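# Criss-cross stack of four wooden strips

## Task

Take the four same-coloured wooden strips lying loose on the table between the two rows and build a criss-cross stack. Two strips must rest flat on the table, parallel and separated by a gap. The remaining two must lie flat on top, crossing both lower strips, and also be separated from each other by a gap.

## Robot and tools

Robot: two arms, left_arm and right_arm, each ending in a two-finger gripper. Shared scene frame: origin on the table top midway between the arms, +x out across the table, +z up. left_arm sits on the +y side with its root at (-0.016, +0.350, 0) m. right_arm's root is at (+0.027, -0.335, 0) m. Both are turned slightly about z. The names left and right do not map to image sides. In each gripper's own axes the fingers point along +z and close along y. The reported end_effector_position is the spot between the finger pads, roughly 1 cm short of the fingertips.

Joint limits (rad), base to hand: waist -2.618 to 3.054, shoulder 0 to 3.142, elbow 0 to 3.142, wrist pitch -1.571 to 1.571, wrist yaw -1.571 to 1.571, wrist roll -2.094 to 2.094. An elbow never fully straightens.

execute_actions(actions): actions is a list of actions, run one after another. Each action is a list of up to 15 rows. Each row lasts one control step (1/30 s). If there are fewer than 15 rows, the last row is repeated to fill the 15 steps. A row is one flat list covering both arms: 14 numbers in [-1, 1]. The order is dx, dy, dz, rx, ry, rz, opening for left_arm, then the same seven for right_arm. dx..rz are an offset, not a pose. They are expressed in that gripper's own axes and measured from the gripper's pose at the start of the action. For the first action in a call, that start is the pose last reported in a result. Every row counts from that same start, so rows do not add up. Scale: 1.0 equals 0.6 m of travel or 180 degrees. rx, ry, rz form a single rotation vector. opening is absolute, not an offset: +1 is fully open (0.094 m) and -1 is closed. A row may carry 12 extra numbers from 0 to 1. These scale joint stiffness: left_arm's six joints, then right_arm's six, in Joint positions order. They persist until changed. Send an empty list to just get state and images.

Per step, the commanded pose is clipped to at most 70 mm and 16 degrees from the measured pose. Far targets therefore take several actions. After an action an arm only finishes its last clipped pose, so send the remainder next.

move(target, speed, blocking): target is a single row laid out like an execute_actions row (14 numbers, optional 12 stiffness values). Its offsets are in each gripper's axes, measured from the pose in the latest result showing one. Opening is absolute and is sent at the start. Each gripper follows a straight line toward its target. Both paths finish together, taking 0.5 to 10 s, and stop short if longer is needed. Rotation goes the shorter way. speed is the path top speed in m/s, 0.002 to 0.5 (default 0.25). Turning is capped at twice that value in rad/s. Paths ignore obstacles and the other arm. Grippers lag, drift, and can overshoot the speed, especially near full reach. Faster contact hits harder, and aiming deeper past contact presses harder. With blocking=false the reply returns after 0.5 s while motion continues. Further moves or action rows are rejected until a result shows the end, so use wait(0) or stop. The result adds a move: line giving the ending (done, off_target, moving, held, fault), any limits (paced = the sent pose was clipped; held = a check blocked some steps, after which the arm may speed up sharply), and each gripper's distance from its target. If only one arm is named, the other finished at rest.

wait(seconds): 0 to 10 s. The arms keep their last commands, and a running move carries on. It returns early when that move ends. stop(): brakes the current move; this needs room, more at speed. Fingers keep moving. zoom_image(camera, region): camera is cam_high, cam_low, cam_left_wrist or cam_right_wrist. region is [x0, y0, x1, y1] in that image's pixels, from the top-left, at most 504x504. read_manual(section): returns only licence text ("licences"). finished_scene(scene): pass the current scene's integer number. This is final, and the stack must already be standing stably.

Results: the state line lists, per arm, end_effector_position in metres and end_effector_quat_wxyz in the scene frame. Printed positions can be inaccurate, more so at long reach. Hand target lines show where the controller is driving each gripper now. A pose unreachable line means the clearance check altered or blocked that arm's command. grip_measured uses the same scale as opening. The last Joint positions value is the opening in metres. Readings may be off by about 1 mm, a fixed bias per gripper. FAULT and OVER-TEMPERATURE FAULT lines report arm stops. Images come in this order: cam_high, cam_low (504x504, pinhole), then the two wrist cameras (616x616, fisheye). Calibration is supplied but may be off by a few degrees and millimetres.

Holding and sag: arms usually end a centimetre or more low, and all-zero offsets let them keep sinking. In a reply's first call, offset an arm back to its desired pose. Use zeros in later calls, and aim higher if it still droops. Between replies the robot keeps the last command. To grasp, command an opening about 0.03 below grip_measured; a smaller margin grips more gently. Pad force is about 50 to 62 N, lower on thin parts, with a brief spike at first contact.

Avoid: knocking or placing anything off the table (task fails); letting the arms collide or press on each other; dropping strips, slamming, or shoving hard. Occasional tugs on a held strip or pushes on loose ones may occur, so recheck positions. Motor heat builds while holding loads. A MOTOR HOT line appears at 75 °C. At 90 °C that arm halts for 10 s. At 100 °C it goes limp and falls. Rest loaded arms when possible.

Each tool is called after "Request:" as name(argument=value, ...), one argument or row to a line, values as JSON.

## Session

Request:
execute_actions(
  actions=[],
)

Scene clock: 0.00 s.
left_arm: end_effector_position=(+0.3267, +0.1468, +0.1956) grip_measured=+1.000 end_effector_quat_wxyz=(+0.141, +0.264, +0.954, +0.011) | right_arm: end_effector_position=(+0.0546, -0.1504, +0.1309) grip_measured=+1.000 end_effector_quat_wxyz=(-0.049, +0.937, -0.346, +0.014)
Joint positions: left_arm=[-0.758  1.834  1.839 -1.312 -0.108 -0.034  0.094] | right_arm=[ 1.495  1.156  0.987 -1.315  0.052 -0.969  0.094]
Joint velocities: left_arm=[-0.012  0.002 -0.012  0.066 -0.066 -0.051  0.   ] | right_arm=[-0.002  0.007  0.012  0.007 -0.081  0.066  0.   ]
Motor temperatures (°C, as the motors report them): left_arm=[32 33 32 29 31 31] | right_arm=[29 30 30 33 32 30]
Hand target (left_arm): +0.328, +0.146, +0.200; +0.148, +0.263, +0.953, +0.008
Hand target (right_arm): +0.054, -0.148, +0.135; -0.056, +0.936, -0.347, +0.009
Joint stiffness scale: left_arm=[1. 1. 1. 1. 1. 1.] | right_arm=[1. 1. 1. 1. 1. 1.]
camera_calibration (this result's frames):
cam_left_wrist: T_world_to_cam=[[-0.691596, -0.710526, -0.129799, 0.354875], [-0.705996, 0.627044, 0.329221, 0.127437], [-0.152531, 0.319326, -0.935289, 0.289784], [0, 0, 0, 1]] pos_world=[0.379601, 0.079704, 0.275139]
cam_right_wrist: T_world_to_cam=[[0.596926, 0.789472, 0.142878, 0.0591008], [0.646104, -0.578608, 0.497758, -0.149092], [0.475636, -0.204811, -0.855467, 0.16129], [0, 0, 0, 1]] pos_world=[-0.0156651, -0.0998904, 0.203746]

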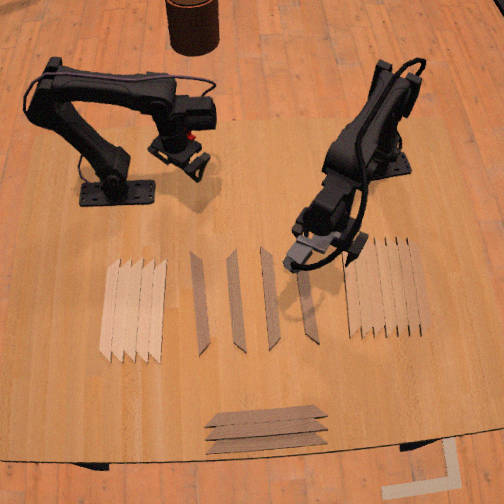

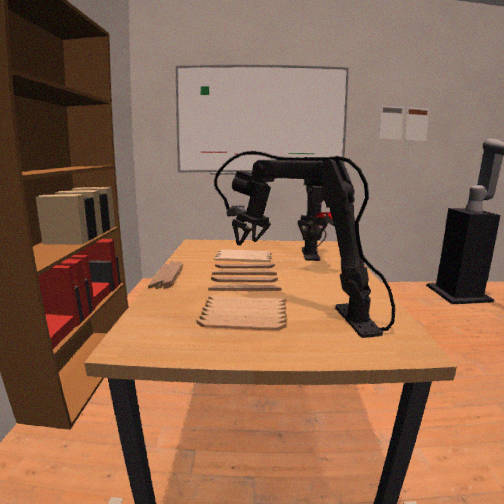

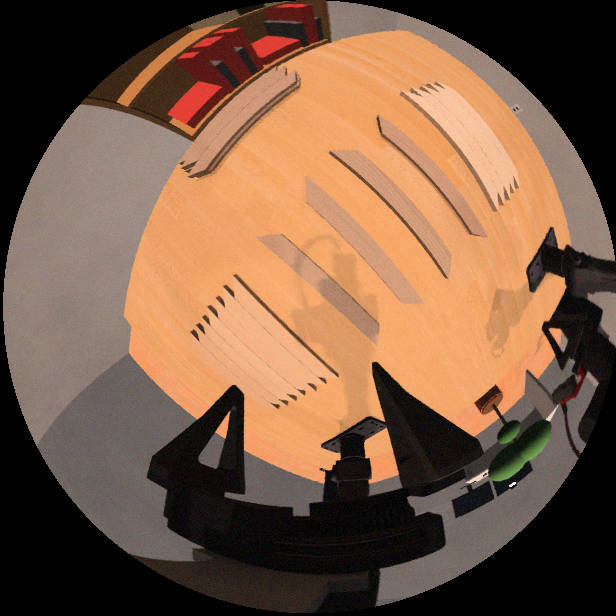

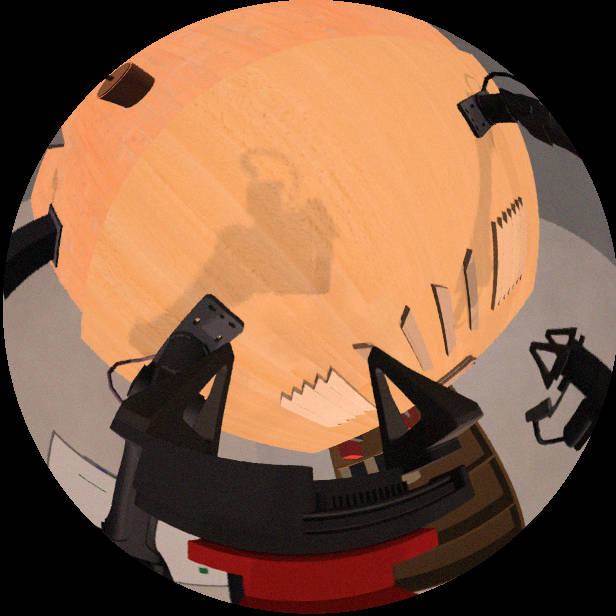

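Request:
zoom_image(
  camera="cam_high",
  region=[170, 230, 350, 370],
)

Request:
zoom_image(
  camera="cam_left_wrist",
  region=[240, 100, 500, 360],
)

Region (170, 230, 350, 370) of cam_high's 504x504 image, scaled by 2.800, with more detail than that image has.

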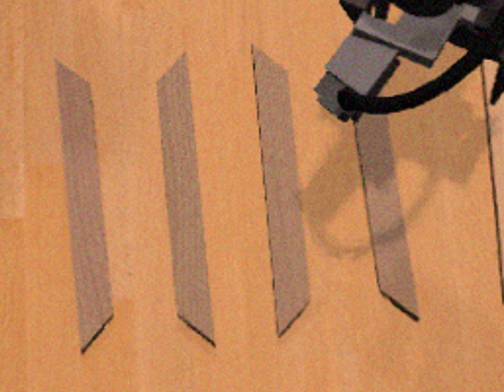

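Region (240, 100, 500, 360) of cam_left_wrist's 616x616 image, scaled by 1.938, with more detail than that image has.

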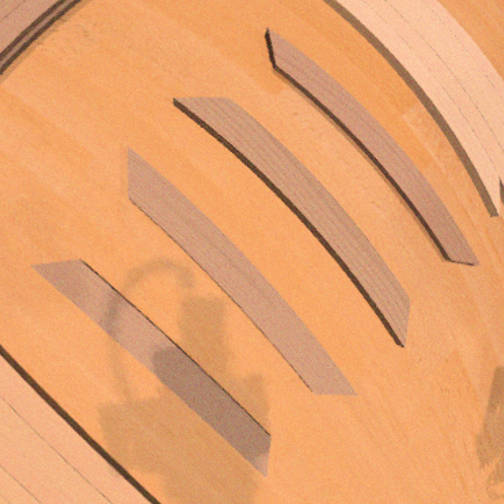

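Request:
move(
  target=[0.0225,-0.0468,0.2332,0.0035,0.0917,-0.1955,-0.15, 0.3347,-0.3384,0.1508,-0.0134,0.0389,0.7408,-0.15],
  speed=0.45,
)

Scene clock: 38.13 s.
left_arm: end_effector_position=(+0.3335, +0.1208, +0.0571) grip_measured=-0.147 end_effector_quat_wxyz=(-0.001, -0.031, +1.000, +0.005) | right_arm: end_effector_position=(+0.3376, -0.1219, +0.0533) grip_measured=-0.148 end_effector_quat_wxyz=(-0.012, -0.058, +0.998, +0.002)
Joint positions: left_arm=[-0.758  2.173  1.811 -1.217 -0.007 -0.649  0.04 ] | right_arm=[ 0.62   2.022  1.564 -1.131 -0.016  0.475  0.04 ]
Joint velocities: left_arm=[-0.012 -0.007 -0.002 -0.037 -0.037 -0.007  0.   ] | right_arm=[ 0.002 -0.002  0.012 -0.11   0.022 -0.037  0.   ]
Motor temperatures (°C, as the motors report them): left_arm=[32 37 33 30 31 31] | right_arm=[29 31 31 33 32 30]
Hand target (left_arm): +0.338, +0.121, +0.054; +0.001, -0.038, +0.999, +0.002
Hand target (right_arm): +0.342, -0.120, +0.059; -0.008, -0.051, +0.999, +0.006
Off the commanded pose (left_arm): 0.007 m, 1 deg.
Off the commanded pose (right_arm): 0.010 m, 2 deg.
Joint stiffness scale: left_arm=[1. 1. 1. 1. 1. 1.] | right_arm=[1. 1. 1. 1. 1. 1.]
move: done
camera_calibration (this result's frames):
cam_left_wrist: T_world_to_cam=[[-0.182365, -0.983072, 0.0176627, 0.17778], [-0.820998, 0.162135, 0.547426, 0.276209], [-0.541023, 0.0853304, -0.836668, 0.321771], [0, 0, 0, 1]] pos_world=[0.433273, 0.102531, 0.114872]
cam_right_wrist: T_world_to_cam=[[0.177579, -0.98349, 0.034833, -0.190082], [-0.841998, -0.133518, 0.522697, 0.278536], [-0.509417, -0.122149, -0.851806, 0.308531], [0, 0, 0, 1]] pos_world=[0.425452, -0.112067, 0.12384]

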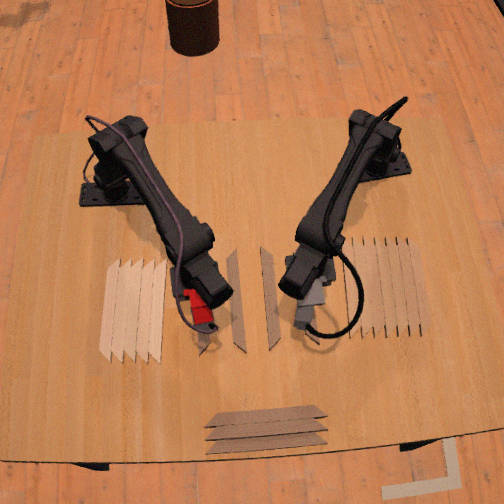

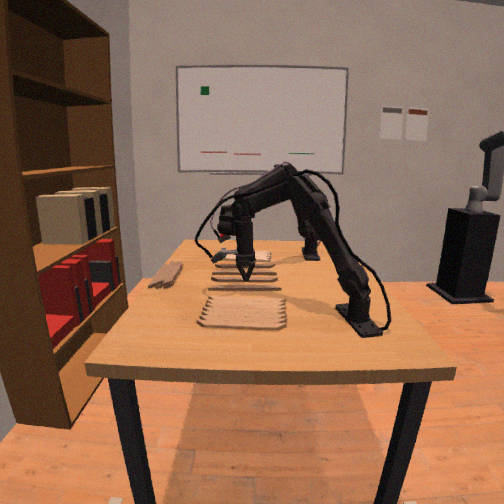

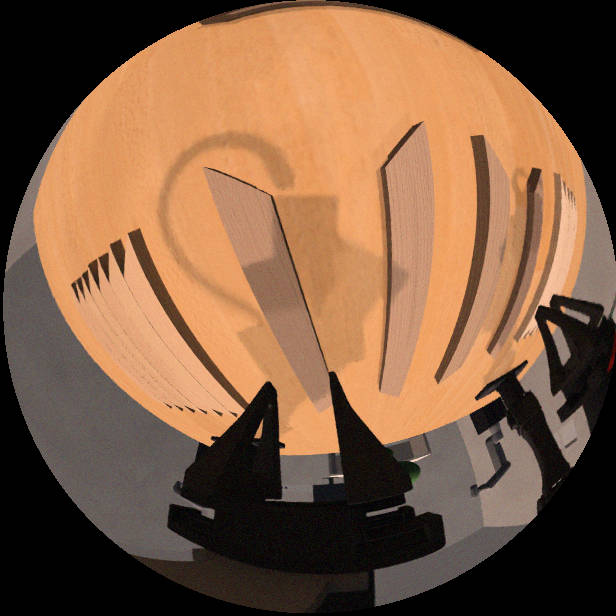

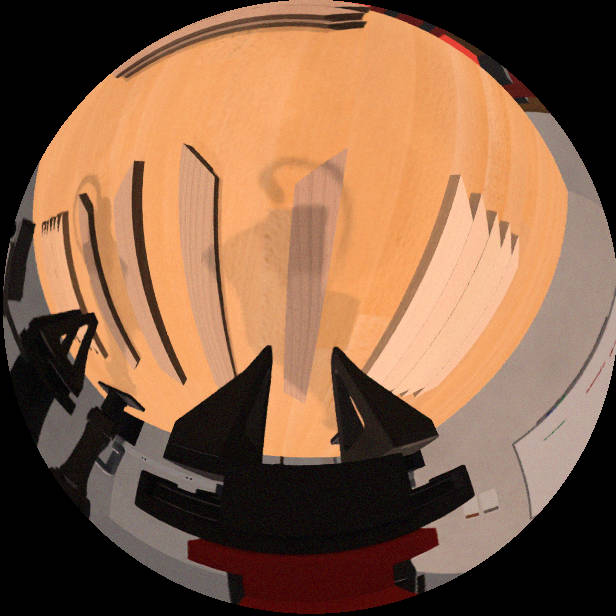

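Request:
zoom_image(
  camera="cam_left_wrist",
  region=[190, 150, 400, 430],
)

Request:
zoom_image(
  camera="cam_right_wrist",
  region=[220, 130, 400, 420],
)

Region (190, 150, 400, 430) of cam_left_wrist's 616x616 image, scaled by 1.800, with more detail than that image has; it fills the left 378 columns of this view, and the rest is white.

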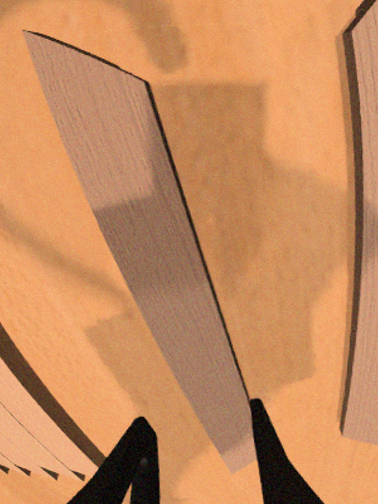

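Region (220, 130, 400, 420) of cam_right_wrist's 616x616 image, scaled by 1.738, with more detail than that image has; it fills the left 313 columns of this view, and the rest is white.

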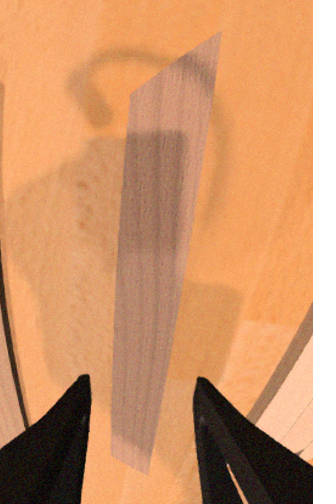

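Request:
execute_actions(
  actions=[
    [[0,0,0.004,0,0,0,-0.15,0,0,0.004,0,0,0,-0.15],[0,0,0.009,0,0,0,-0.15,0,0,0.009,0,0,0,-0.15],[0,0,0.015,0,0,0,-0.15,0,0,0.015,0,0,0,-0.15],[0,0,0.021,0,0,0,-0.15,0,0,0.021,0,0,0,-0.15],[0,0,0.027,0,0,0,-0.15,0,0,0.027,0,0,0,-0.15],[0,0,0.033,0,0,0,-0.15,0,0,0.033,0,0,0,-0.15],[0,0,0.039,0,0,0,-0.15,0,0,0.039,0,0,0,-0.15],[0,0,0.045,0,0,0,-0.15,0,0,0.045,0,0,0,-0.15],[0,0,0.051,0,0,0,-0.15,0,0,0.051,0,0,0,-0.15],[0,0,0.056,0,0,0,-0.15,0,0,0.056,0,0,0,-0.15],[0,0,0.060,0,0,0,-0.15,0,0,0.060,0,0,0,-0.15],[0,0,0.063,0,0,0,-0.15,0,0,0.063,0,0,0,-0.15],[0,0,0.065,0,0,0,-0.15,0,0,0.065,0,0,0,-0.15],[0,0,0.065,0,0,0,-0.15,0,0,0.067,0,0,0,-0.15],[0,0,0.063,0,0,0,-0.15,0,0,0.067,0,0,0,-0.15]],
  ],
)

Request:
wait(
  seconds=0.3,
)

Scene clock: 47.83 s.
left_arm: end_effector_position=(+0.3301, +0.1229, +0.0277) grip_measured=-0.147 end_effector_quat_wxyz=(-0.005, -0.031, +0.999, +0.008) | right_arm: end_effector_position=(+0.3303, -0.1268, +0.0165) grip_measured=-0.148 end_effector_quat_wxyz=(-0.028, -0.057, +0.998, -0.007)
Joint positions: left_arm=[-0.758  2.188  1.716 -1.116 -0.007 -0.649  0.04 ] | right_arm=[ 0.62   2.065  1.474 -1.036 -0.016  0.477  0.04 ]
Joint velocities: left_arm=[-0.002  0.1   -0.037  0.183  0.037 -0.022 -0.   ] | right_arm=[ 0.007  0.081 -0.076  0.168 -0.007 -0.007  0.   ]
Motor temperatures (°C, as the motors report them): left_arm=[32 38 33 30 31 31] | right_arm=[29 31 31 33 32 30]
Hand target (left_arm): +0.333, +0.121, +0.019; -0.002, -0.030, +1.000, +0.005
Hand target (right_arm): +0.337, -0.122, +0.014; -0.012, -0.058, +0.998, +0.002
Off the commanded pose (left_arm): 0.009 m, 1 deg.
Off the commanded pose (right_arm): 0.009 m, 2 deg.
Joint stiffness scale: left_arm=[1. 1. 1. 1. 1. 1.] | right_arm=[1. 1. 1. 1. 1. 1.]
camera_calibration (this result's frames):
cam_left_wrist: T_world_to_cam=[[-0.18186, -0.983219, 0.0144095, 0.179753], [-0.816747, 0.159197, 0.5546, 0.287958], [-0.547587, 0.0890907, -0.831992, 0.296716], [0, 0, 0, 1]] pos_world=[0.430357, 0.10446, 0.084573]
cam_right_wrist: T_world_to_cam=[[0.17666, -0.982997, 0.0500779, -0.192206], [-0.825457, -0.120252, 0.551508, 0.286708], [-0.536108, -0.138767, -0.832665, 0.279299], [0, 0, 0, 1]] pos_world=[0.420354, -0.115703, 0.0840663]

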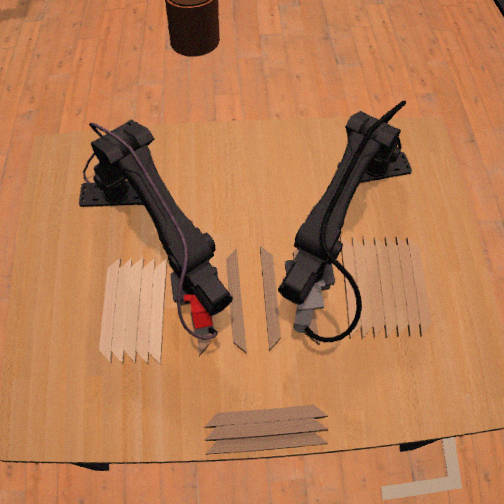

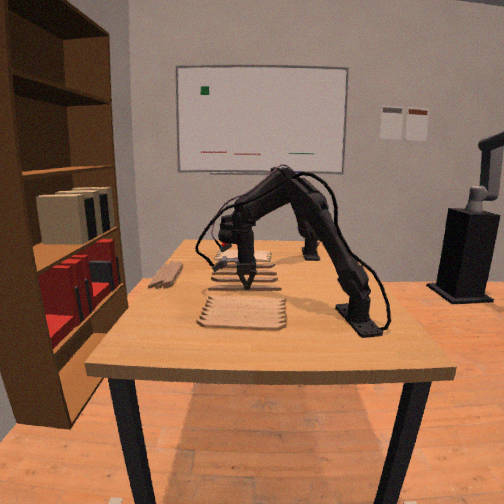

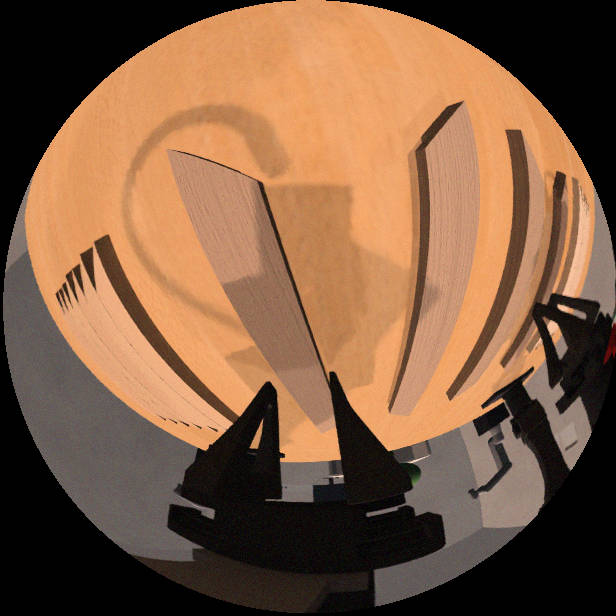

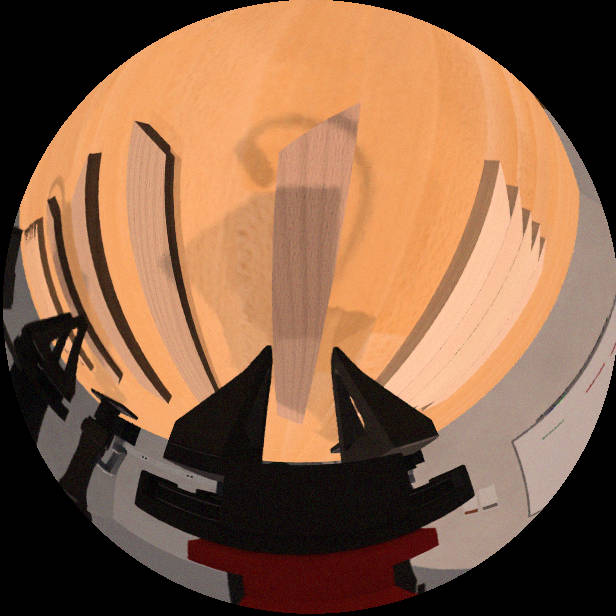

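Scene clock: 48.13 s.
left_arm: end_effector_position=(+0.3335, +0.1206, +0.0255) grip_measured=-0.147 end_effector_quat_wxyz=(+0.001, -0.031, +1.000, +0.004) | right_arm: end_effector_position=(+0.3343, -0.1242, +0.0144) grip_measured=-0.148 end_effector_quat_wxyz=(-0.020, -0.057, +0.998, -0.003)
Joint positions: left_arm=[-0.758  2.192  1.715 -1.096 -0.007 -0.649  0.04 ] | right_arm=[ 0.62   2.068  1.472 -1.012 -0.016  0.477  0.04 ]
Joint velocities: left_arm=[-0.002 -0.007 -0.007 -0.007 -0.022 -0.095 -0.   ] | right_arm=[-0.012 -0.012  0.022  0.022  0.007 -0.051  0.001]
Motor temperatures (°C, as the motors report them): left_arm=[32 38 33 30 31 31] | right_arm=[29 31 31 33 32 30]
Hand target (left_arm): +0.333, +0.121, +0.020; -0.001, -0.030, +1.000, +0.005
Hand target (right_arm): +0.337, -0.122, +0.014; -0.012, -0.058, +0.998, +0.002
Off the commanded pose (left_arm): 0.006 m, 0 deg.
Off the commanded pose (right_arm): 0.004 m, 1 deg.
Joint stiffness scale: left_arm=[1. 1. 1. 1. 1. 1.] | right_arm=[1. 1. 1. 1. 1. 1.]
wait: 0.30 s; no rest
camera_calibration (this result's frames):
cam_left_wrist: T_world_to_cam=[[-0.182062, -0.983084, 0.0199623, 0.178057], [-0.823199, 0.163492, 0.543704, 0.294253], [-0.537771, 0.082555, -0.839039, 0.294727], [0, 0, 0, 1]] pos_world=[0.433142, 0.102606, 0.0837469]
cam_right_wrist: T_world_to_cam=[[0.175955, -0.983471, 0.0427194, -0.189887], [-0.833735, -0.125812, 0.537641, 0.293758], [-0.52338, -0.130217, -0.842091, 0.277013], [0, 0, 0, 1]] pos_world=[0.423311, -0.113718, 0.0834456]

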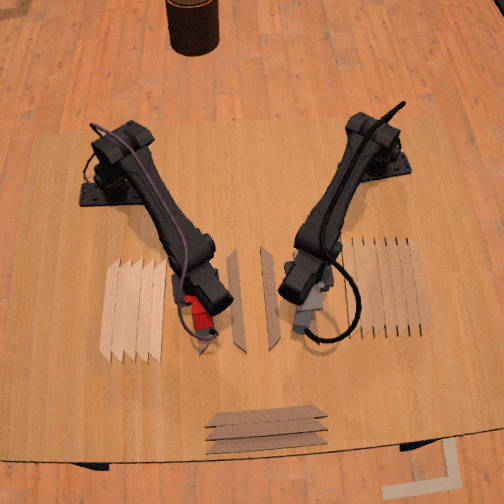

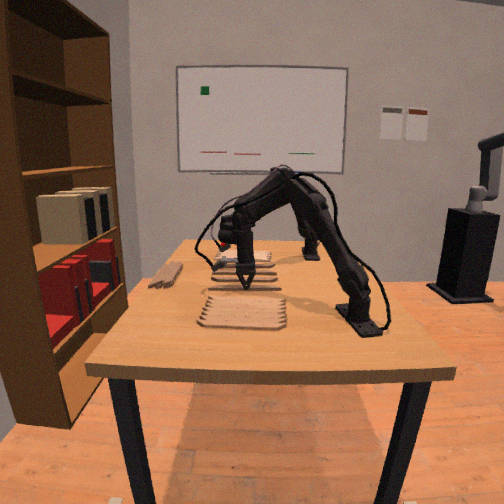

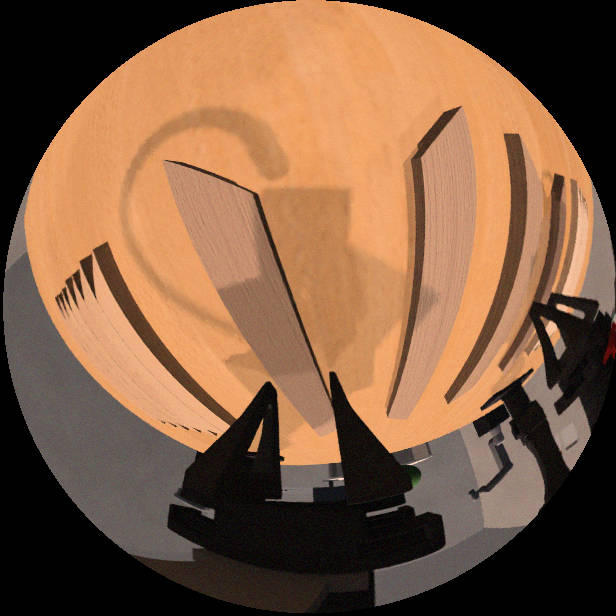

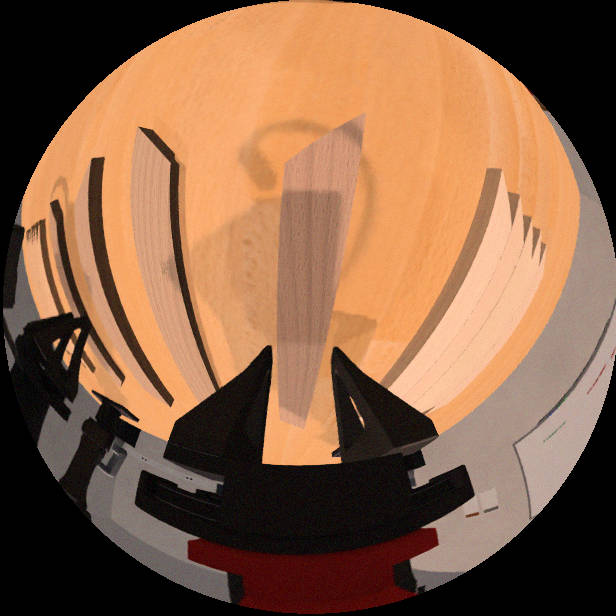

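Request:
execute_actions(
  actions=[
    [[0,0,0.008,0,0,0,-0.15,0,0,0.002,0,-0.010,0,-0.15],[0,0,0.016,0,0,0,-0.15,0,0,0.003,0,-0.020,0,-0.15],[0,0,0.021,0,0,0,-0.15,0,0,0.003,0,-0.026,0,-0.15],[0,0,0.021,0,0,0,-0.18,0,0,0.003,0,-0.026,0,-0.18],[0,0,0.015,0,0,0,-0.22,0,0,0.003,0,-0.020,0,-0.22],[0,0,0.008,0,0,0,-0.27,0,0,0.003,0,-0.014,0,-0.27],[0,0,0.007,0,0,0,-0.32,0,0,0.003,0,-0.013,0,-0.32],[0,0,0.007,0,0,0,-0.36,0,0,0.003,0,-0.013,0,-0.36],[0,0,0.007,0,0,0,-0.39,0,0,0.003,0,-0.013,0,-0.39],[0,0,0.007,0,0,0,-0.415,0,0,0.003,0,-0.013,0,-0.415],[0,0,0.007,0,0,0,-0.435,0,0,0.003,0,-0.013,0,-0.435],[0,0,0.007,0,0,0,-0.455,0,0,0.003,0,-0.013,0,-0.455],[0,0,0.007,0,0,0,-0.47,0,0,0.003,0,-0.013,0,-0.47],[0,0,0.007,0,0,0,-0.485,0,0,0.003,0,-0.013,0,-0.485],[0,0,0.007,0,0,0,-0.495,0,0,0.003,0,-0.013,0,-0.49]],
  ],
)

Request:
wait(
  seconds=0.2,
)

Scene clock: 53.13 s.
left_arm: end_effector_position=(+0.3349, +0.1197, +0.0237) grip_measured=-0.442 end_effector_quat_wxyz=(+0.004, -0.031, +1.000, +0.001) | right_arm: end_effector_position=(+0.3312, -0.1271, +0.0094) grip_measured=-0.437 end_effector_quat_wxyz=(-0.007, -0.056, +0.998, -0.003)
Joint positions: left_arm=[-0.758  2.192  1.707 -1.08  -0.007 -0.649  0.026] | right_arm=[ 0.624  2.041  1.409 -0.955 -0.003  0.484  0.026]
Joint velocities: left_arm=[-0.017 -0.002 -0.012 -0.066  0.037 -0.022  0.   ] | right_arm=[ 0.017 -0.027 -0.007  0.037 -0.022 -0.081 -0.001]
Motor temperatures (°C, as the motors report them): left_arm=[32 38 33 29 31 31] | right_arm=[29 32 31 33 32 30]
Hand target (left_arm): +0.333, +0.121, +0.021; +0.001, -0.031, +1.000, +0.004
Hand target (right_arm): +0.334, -0.124, +0.013; +0.000, -0.057, +0.998, -0.002
Off the commanded pose (left_arm): 0.003 m, 0 deg.
Off the commanded pose (right_arm): 0.005 m, 1 deg.
Joint stiffness scale: left_arm=[1. 1. 1. 1. 1. 1.] | right_arm=[1. 1. 1. 1. 1. 1.]
camera_calibration (this result's frames):
cam_left_wrist: T_world_to_cam=[[-0.182213, -0.982984, 0.0232621, 0.177415], [-0.826974, 0.166006, 0.537174, 0.297648], [-0.531895, 0.0786429, -0.843151, 0.292561], [0, 0, 0, 1]] pos_world=[0.434086, 0.101977, 0.0826566]
cam_right_wrist: T_world_to_cam=[[0.172162, -0.984021, 0.0454286, -0.190822], [-0.847473, -0.124448, 0.516044, 0.298472], [-0.502145, -0.127343, -0.855356, 0.264241], [0, 0, 0, 1]] pos_world=[0.418487, -0.116979, 0.0806641]

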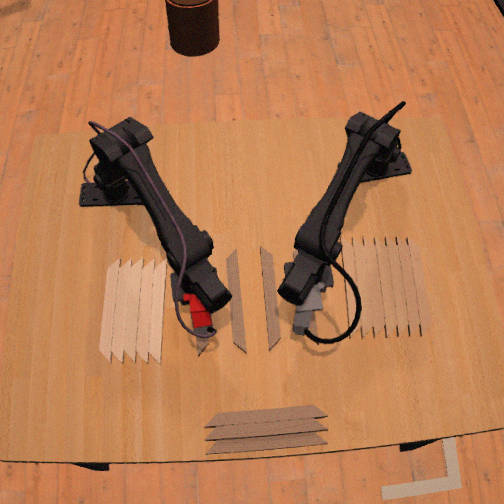

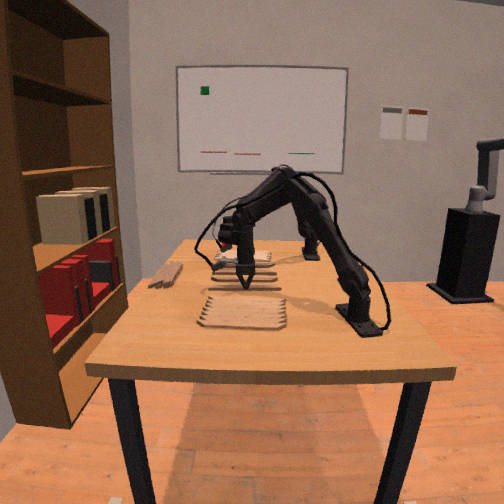

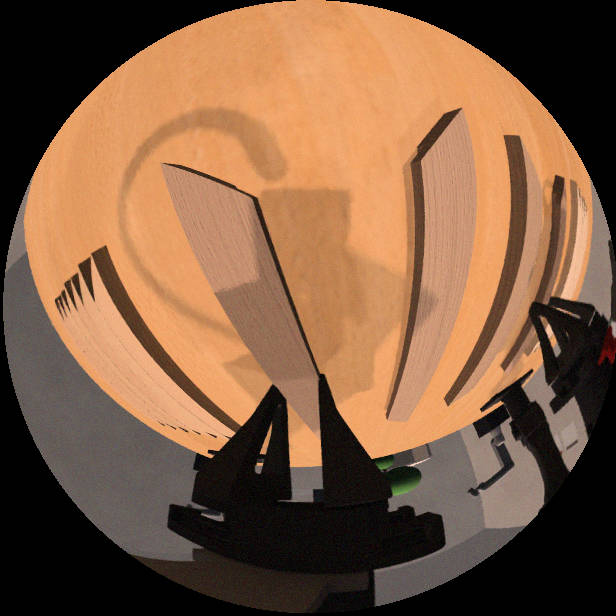

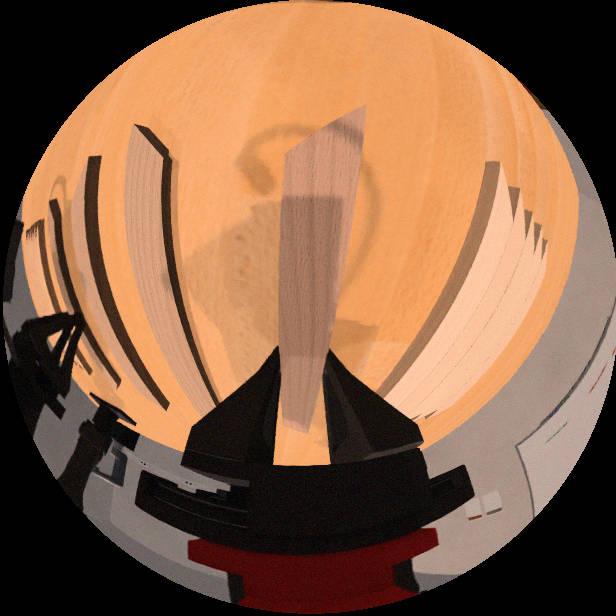

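Scene clock: 53.33 s.
left_arm: end_effector_position=(+0.3349, +0.1197, +0.0237) grip_measured=-0.442 end_effector_quat_wxyz=(+0.004, -0.031, +1.000, +0.001) | right_arm: end_effector_position=(+0.3312, -0.1271, +0.0094) grip_measured=-0.437 end_effector_quat_wxyz=(-0.007, -0.056, +0.998, -0.003)
Joint positions: left_arm=[-0.758  2.192  1.707 -1.08  -0.007 -0.649  0.026] | right_arm=[ 0.624  2.041  1.409 -0.955 -0.003  0.484  0.026]
Joint velocities: left_arm=[ 0.012 -0.012 -0.007  0.051 -0.007 -0.007 -0.001] | right_arm=[ 0.002 -0.007  0.002  0.007  0.007  0.022 -0.   ]
Motor temperatures (°C, as the motors report them): left_arm=[32 38 33 29 31 31] | right_arm=[29 32 31 33 32 30]
Hand target (left_arm): +0.333, +0.121, +0.021; +0.001, -0.031, +1.000, +0.004
Hand target (right_arm): +0.334, -0.124, +0.013; +0.000, -0.057, +0.998, -0.002
Off the commanded pose (left_arm): 0.003 m, 0 deg.
Off the commanded pose (right_arm): 0.005 m, 1 deg.
Joint stiffness scale: left_arm=[1. 1. 1. 1. 1. 1.] | right_arm=[1. 1. 1. 1. 1. 1.]
wait: 0.20 s; at rest by 0.17 s
camera_calibration (this result's frames):
cam_left_wrist: T_world_to_cam=[[-0.182213, -0.982984, 0.0232621, 0.177415], [-0.826974, 0.166006, 0.537174, 0.297648], [-0.531895, 0.0786429, -0.843151, 0.292561], [0, 0, 0, 1]] pos_world=[0.434086, 0.101977, 0.0826566]
cam_right_wrist: T_world_to_cam=[[0.172162, -0.984021, 0.0454286, -0.190822], [-0.847473, -0.124448, 0.516044, 0.298472], [-0.502145, -0.127343, -0.855356, 0.264241], [0, 0, 0, 1]] pos_world=[0.418487, -0.116979, 0.0806641]

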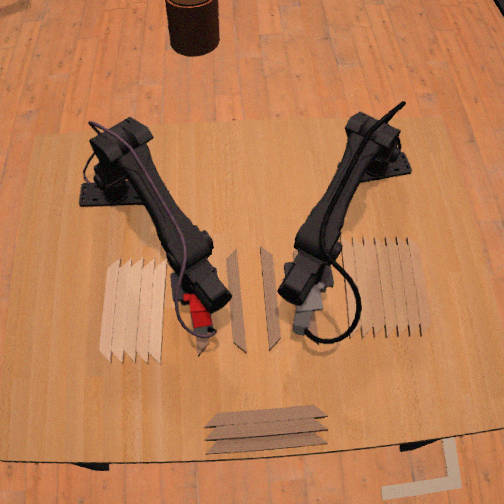

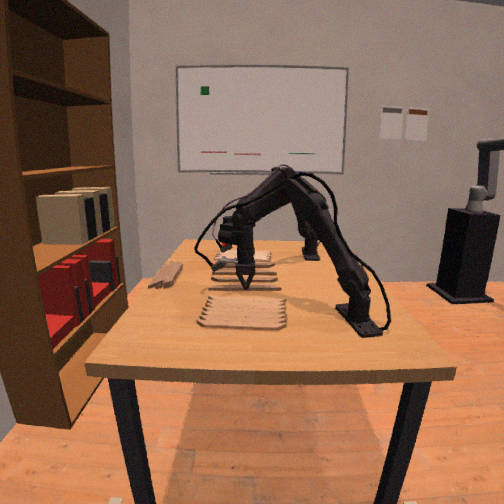

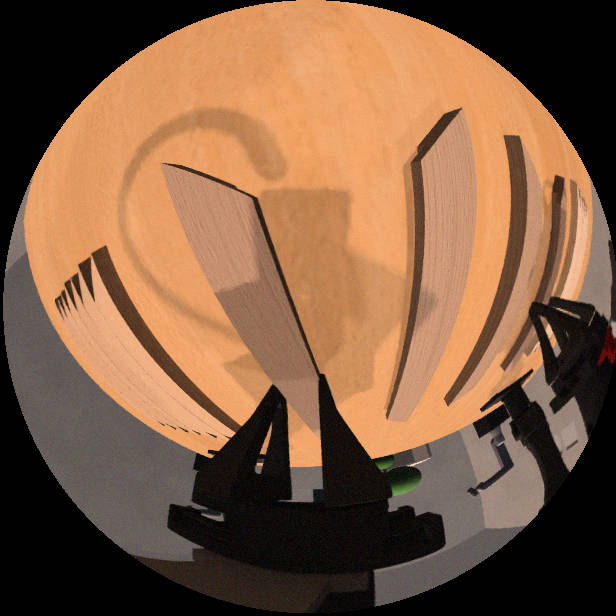

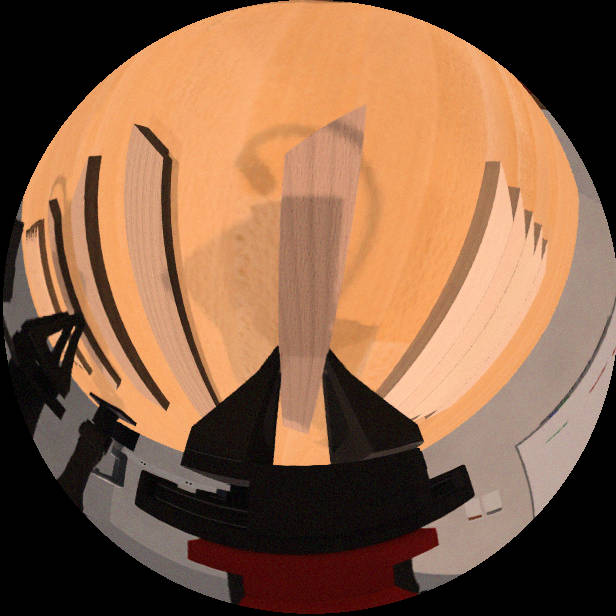

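Request:
move(
  target=[-0.004,-0.003,-0.085,0,0,0,-0.48, -0.004,0.003,-0.095,0,0,0,-0.475],
  speed=0.12,
)

Scene clock: 60.87 s.
left_arm: end_effector_position=(+0.3316, +0.1219, +0.0590) grip_measured=-0.442 end_effector_quat_wxyz=(-0.012, -0.031, +0.999, +0.013) | right_arm: end_effector_position=(+0.3293, -0.1284, +0.0526) grip_measured=-0.437 end_effector_quat_wxyz=(-0.021, -0.056, +0.998, -0.011)
Joint positions: left_arm=[-0.758  2.192  1.849 -1.263 -0.007 -0.649  0.026] | right_arm=[ 0.624  2.01   1.543 -1.15  -0.003  0.484  0.026]
Joint velocities: left_arm=[-0.002 -0.012  0.002 -0.095  0.007 -0.022  0.   ] | right_arm=[-0.012  0.012 -0.007 -0.022 -0.007 -0.022  0.001]
Motor temperatures (°C, as the motors report them): left_arm=[32 38 33 29 31 31] | right_arm=[29 32 31 33 32 30]
Hand target (left_arm): +0.337, +0.118, +0.075; +0.005, -0.031, +1.000, +0.001
Hand target (right_arm): +0.333, -0.125, +0.066; -0.007, -0.056, +0.998, -0.002
Off the commanded pose (left_arm): 0.017 m, 2 deg.
Off the commanded pose (right_arm): 0.015 m, 2 deg.
Joint stiffness scale: left_arm=[1. 1. 1. 1. 1. 1.] | right_arm=[1. 1. 1. 1. 1. 1.]
move: off_target (left_arm, right_arm)
camera_calibration (this result's frames):
cam_left_wrist: T_world_to_cam=[[-0.181695, -0.983329, 0.00720188, 0.17897], [-0.808187, 0.153498, 0.568571, 0.269042], [-0.560197, 0.0974861, -0.822603, 0.326263], [0, 0, 0, 1]] pos_world=[0.432726, 0.102883, 0.114126]
cam_right_wrist: T_world_to_cam=[[0.173486, -0.983123, 0.0580602, -0.19472], [-0.833971, -0.115297, 0.539629, 0.269859], [-0.523827, -0.142038, -0.839899, 0.304543], [0, 0, 0, 1]] pos_world=[0.418364, -0.117063, 0.121467]

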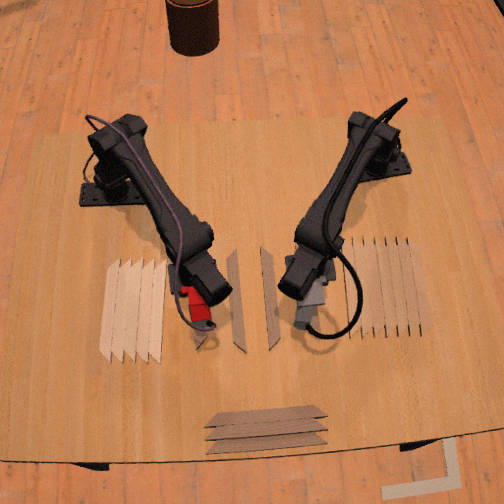

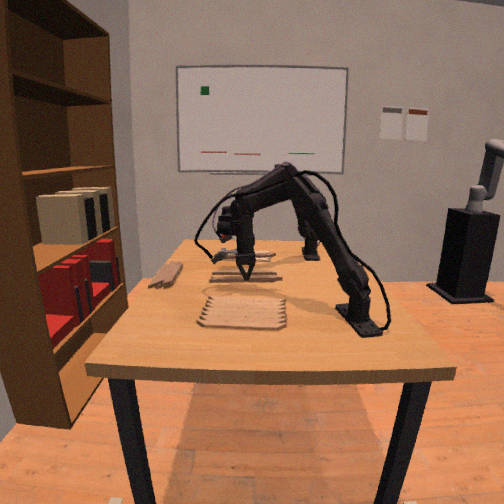

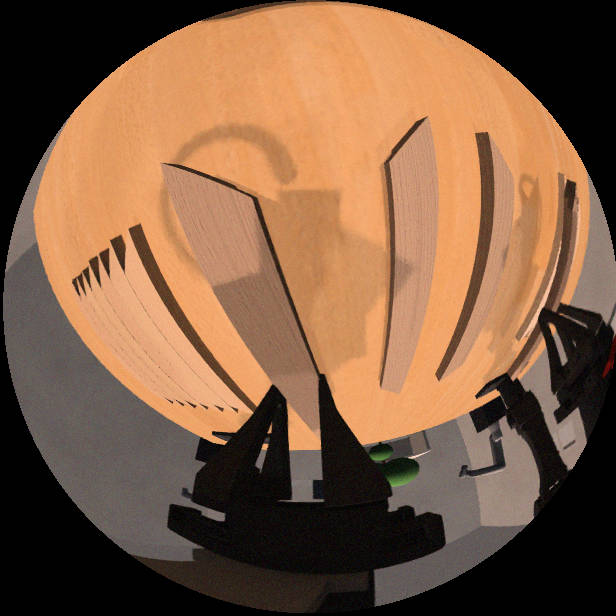

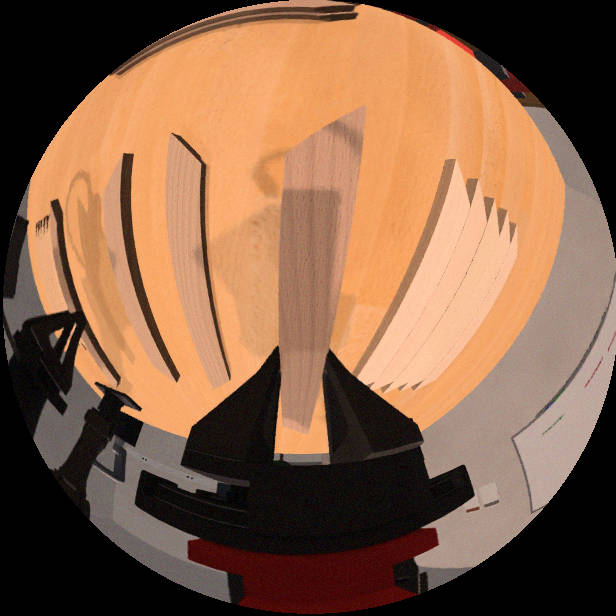

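Request:
move(
  target=[0.0983,-0.1772,-0.0158,0.0007,-0.0126,0.5108,-0.48, -0.0691,-0.2042,-0.0324,0.0057,-0.0157,-0.4915,-0.475],
  speed=0.4,
)

Scene clock: 68.53 s.
left_arm: end_effector_position=(+0.2783, +0.0177, +0.0661) grip_measured=-0.442 end_effector_quat_wxyz=(-0.001, +0.693, +0.721, +0.003) | right_arm: end_effector_position=(+0.3780, -0.2463, +0.0580) grip_measured=-0.436 end_effector_quat_wxyz=(+0.018, +0.736, -0.677, -0.007)
Joint positions: left_arm=[-1.023  2.284  2.029 -1.319 -0.007  0.679  0.026] | right_arm=[ 0.278  1.982  1.524 -1.151  0.008 -1.405  0.026]
Joint velocities: left_arm=[ 0.012  0.002  0.002 -0.007 -0.007  0.007 -0.   ] | right_arm=[ 0.032 -0.007  0.017 -0.022 -0.007 -0.051  0.   ]
Motor temperatures (°C, as the motors report them): left_arm=[32 39 34 29 31 31] | right_arm=[29 33 31 33 32 30]
Hand target (left_arm): +0.278, +0.012, +0.068; +0.002, +0.697, +0.717, -0.003
Hand target (right_arm): +0.383, -0.245, +0.072; -0.002, +0.736, -0.676, -0.003
Off the commanded pose (left_arm): 0.006 m, 1 deg.
Off the commanded pose (right_arm): 0.016 m, 2 deg.
Joint stiffness scale: left_arm=[1. 1. 1. 1. 1. 1.] | right_arm=[1. 1. 1. 1. 1. 1.]
move: off_target (right_arm)
camera_calibration (this result's frames):
cam_left_wrist: T_world_to_cam=[[-0.978697, 0.203673, 0.025878, 0.266366], [0.184126, 0.81495, 0.549504, -0.0486881], [0.0908299, 0.542563, -0.83509, 0.124248], [0, 0, 0, 1]] pos_world=[0.258371, -0.0819857, 0.12362]
cam_right_wrist: T_world_to_cam=[[0.989453, 0.144766, 0.00510669, -0.347033], [0.121588, -0.849162, 0.513946, -0.246503], [0.0787382, -0.507904, -0.857808, 0.000916431], [0, 0, 0, 1]] pos_world=[0.373272, -0.158617, 0.129247]

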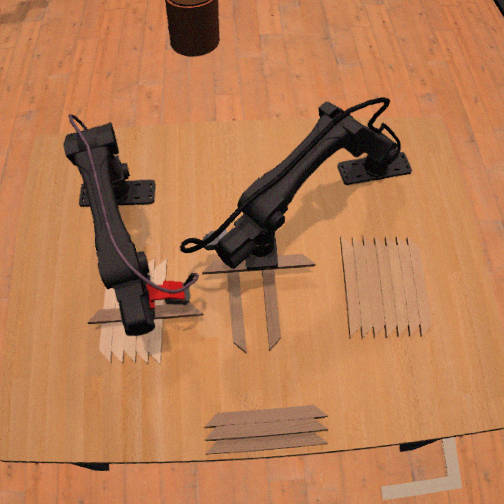

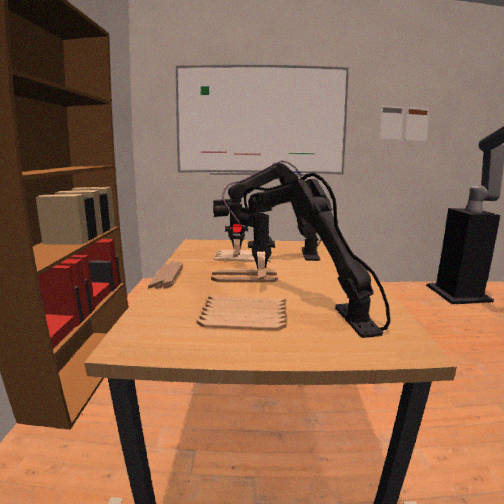

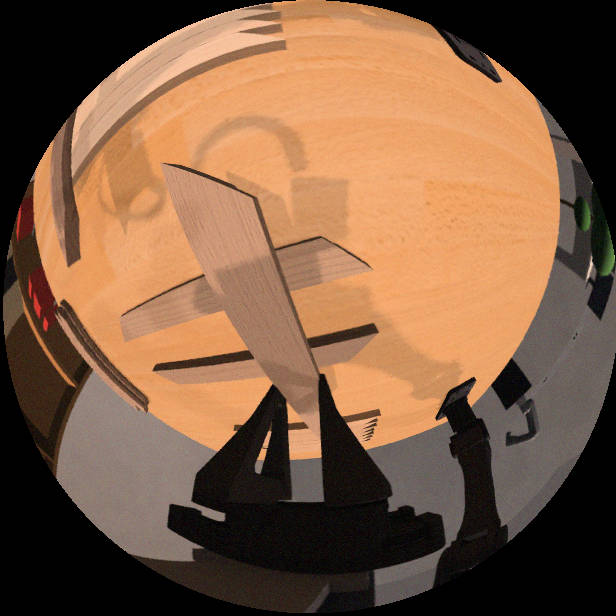

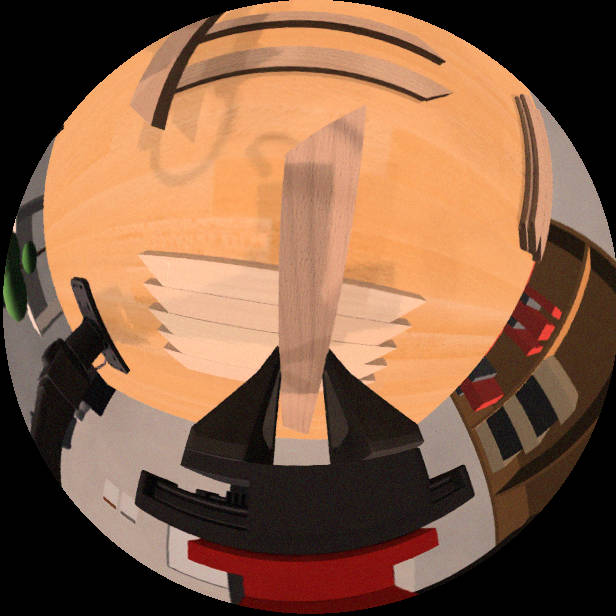

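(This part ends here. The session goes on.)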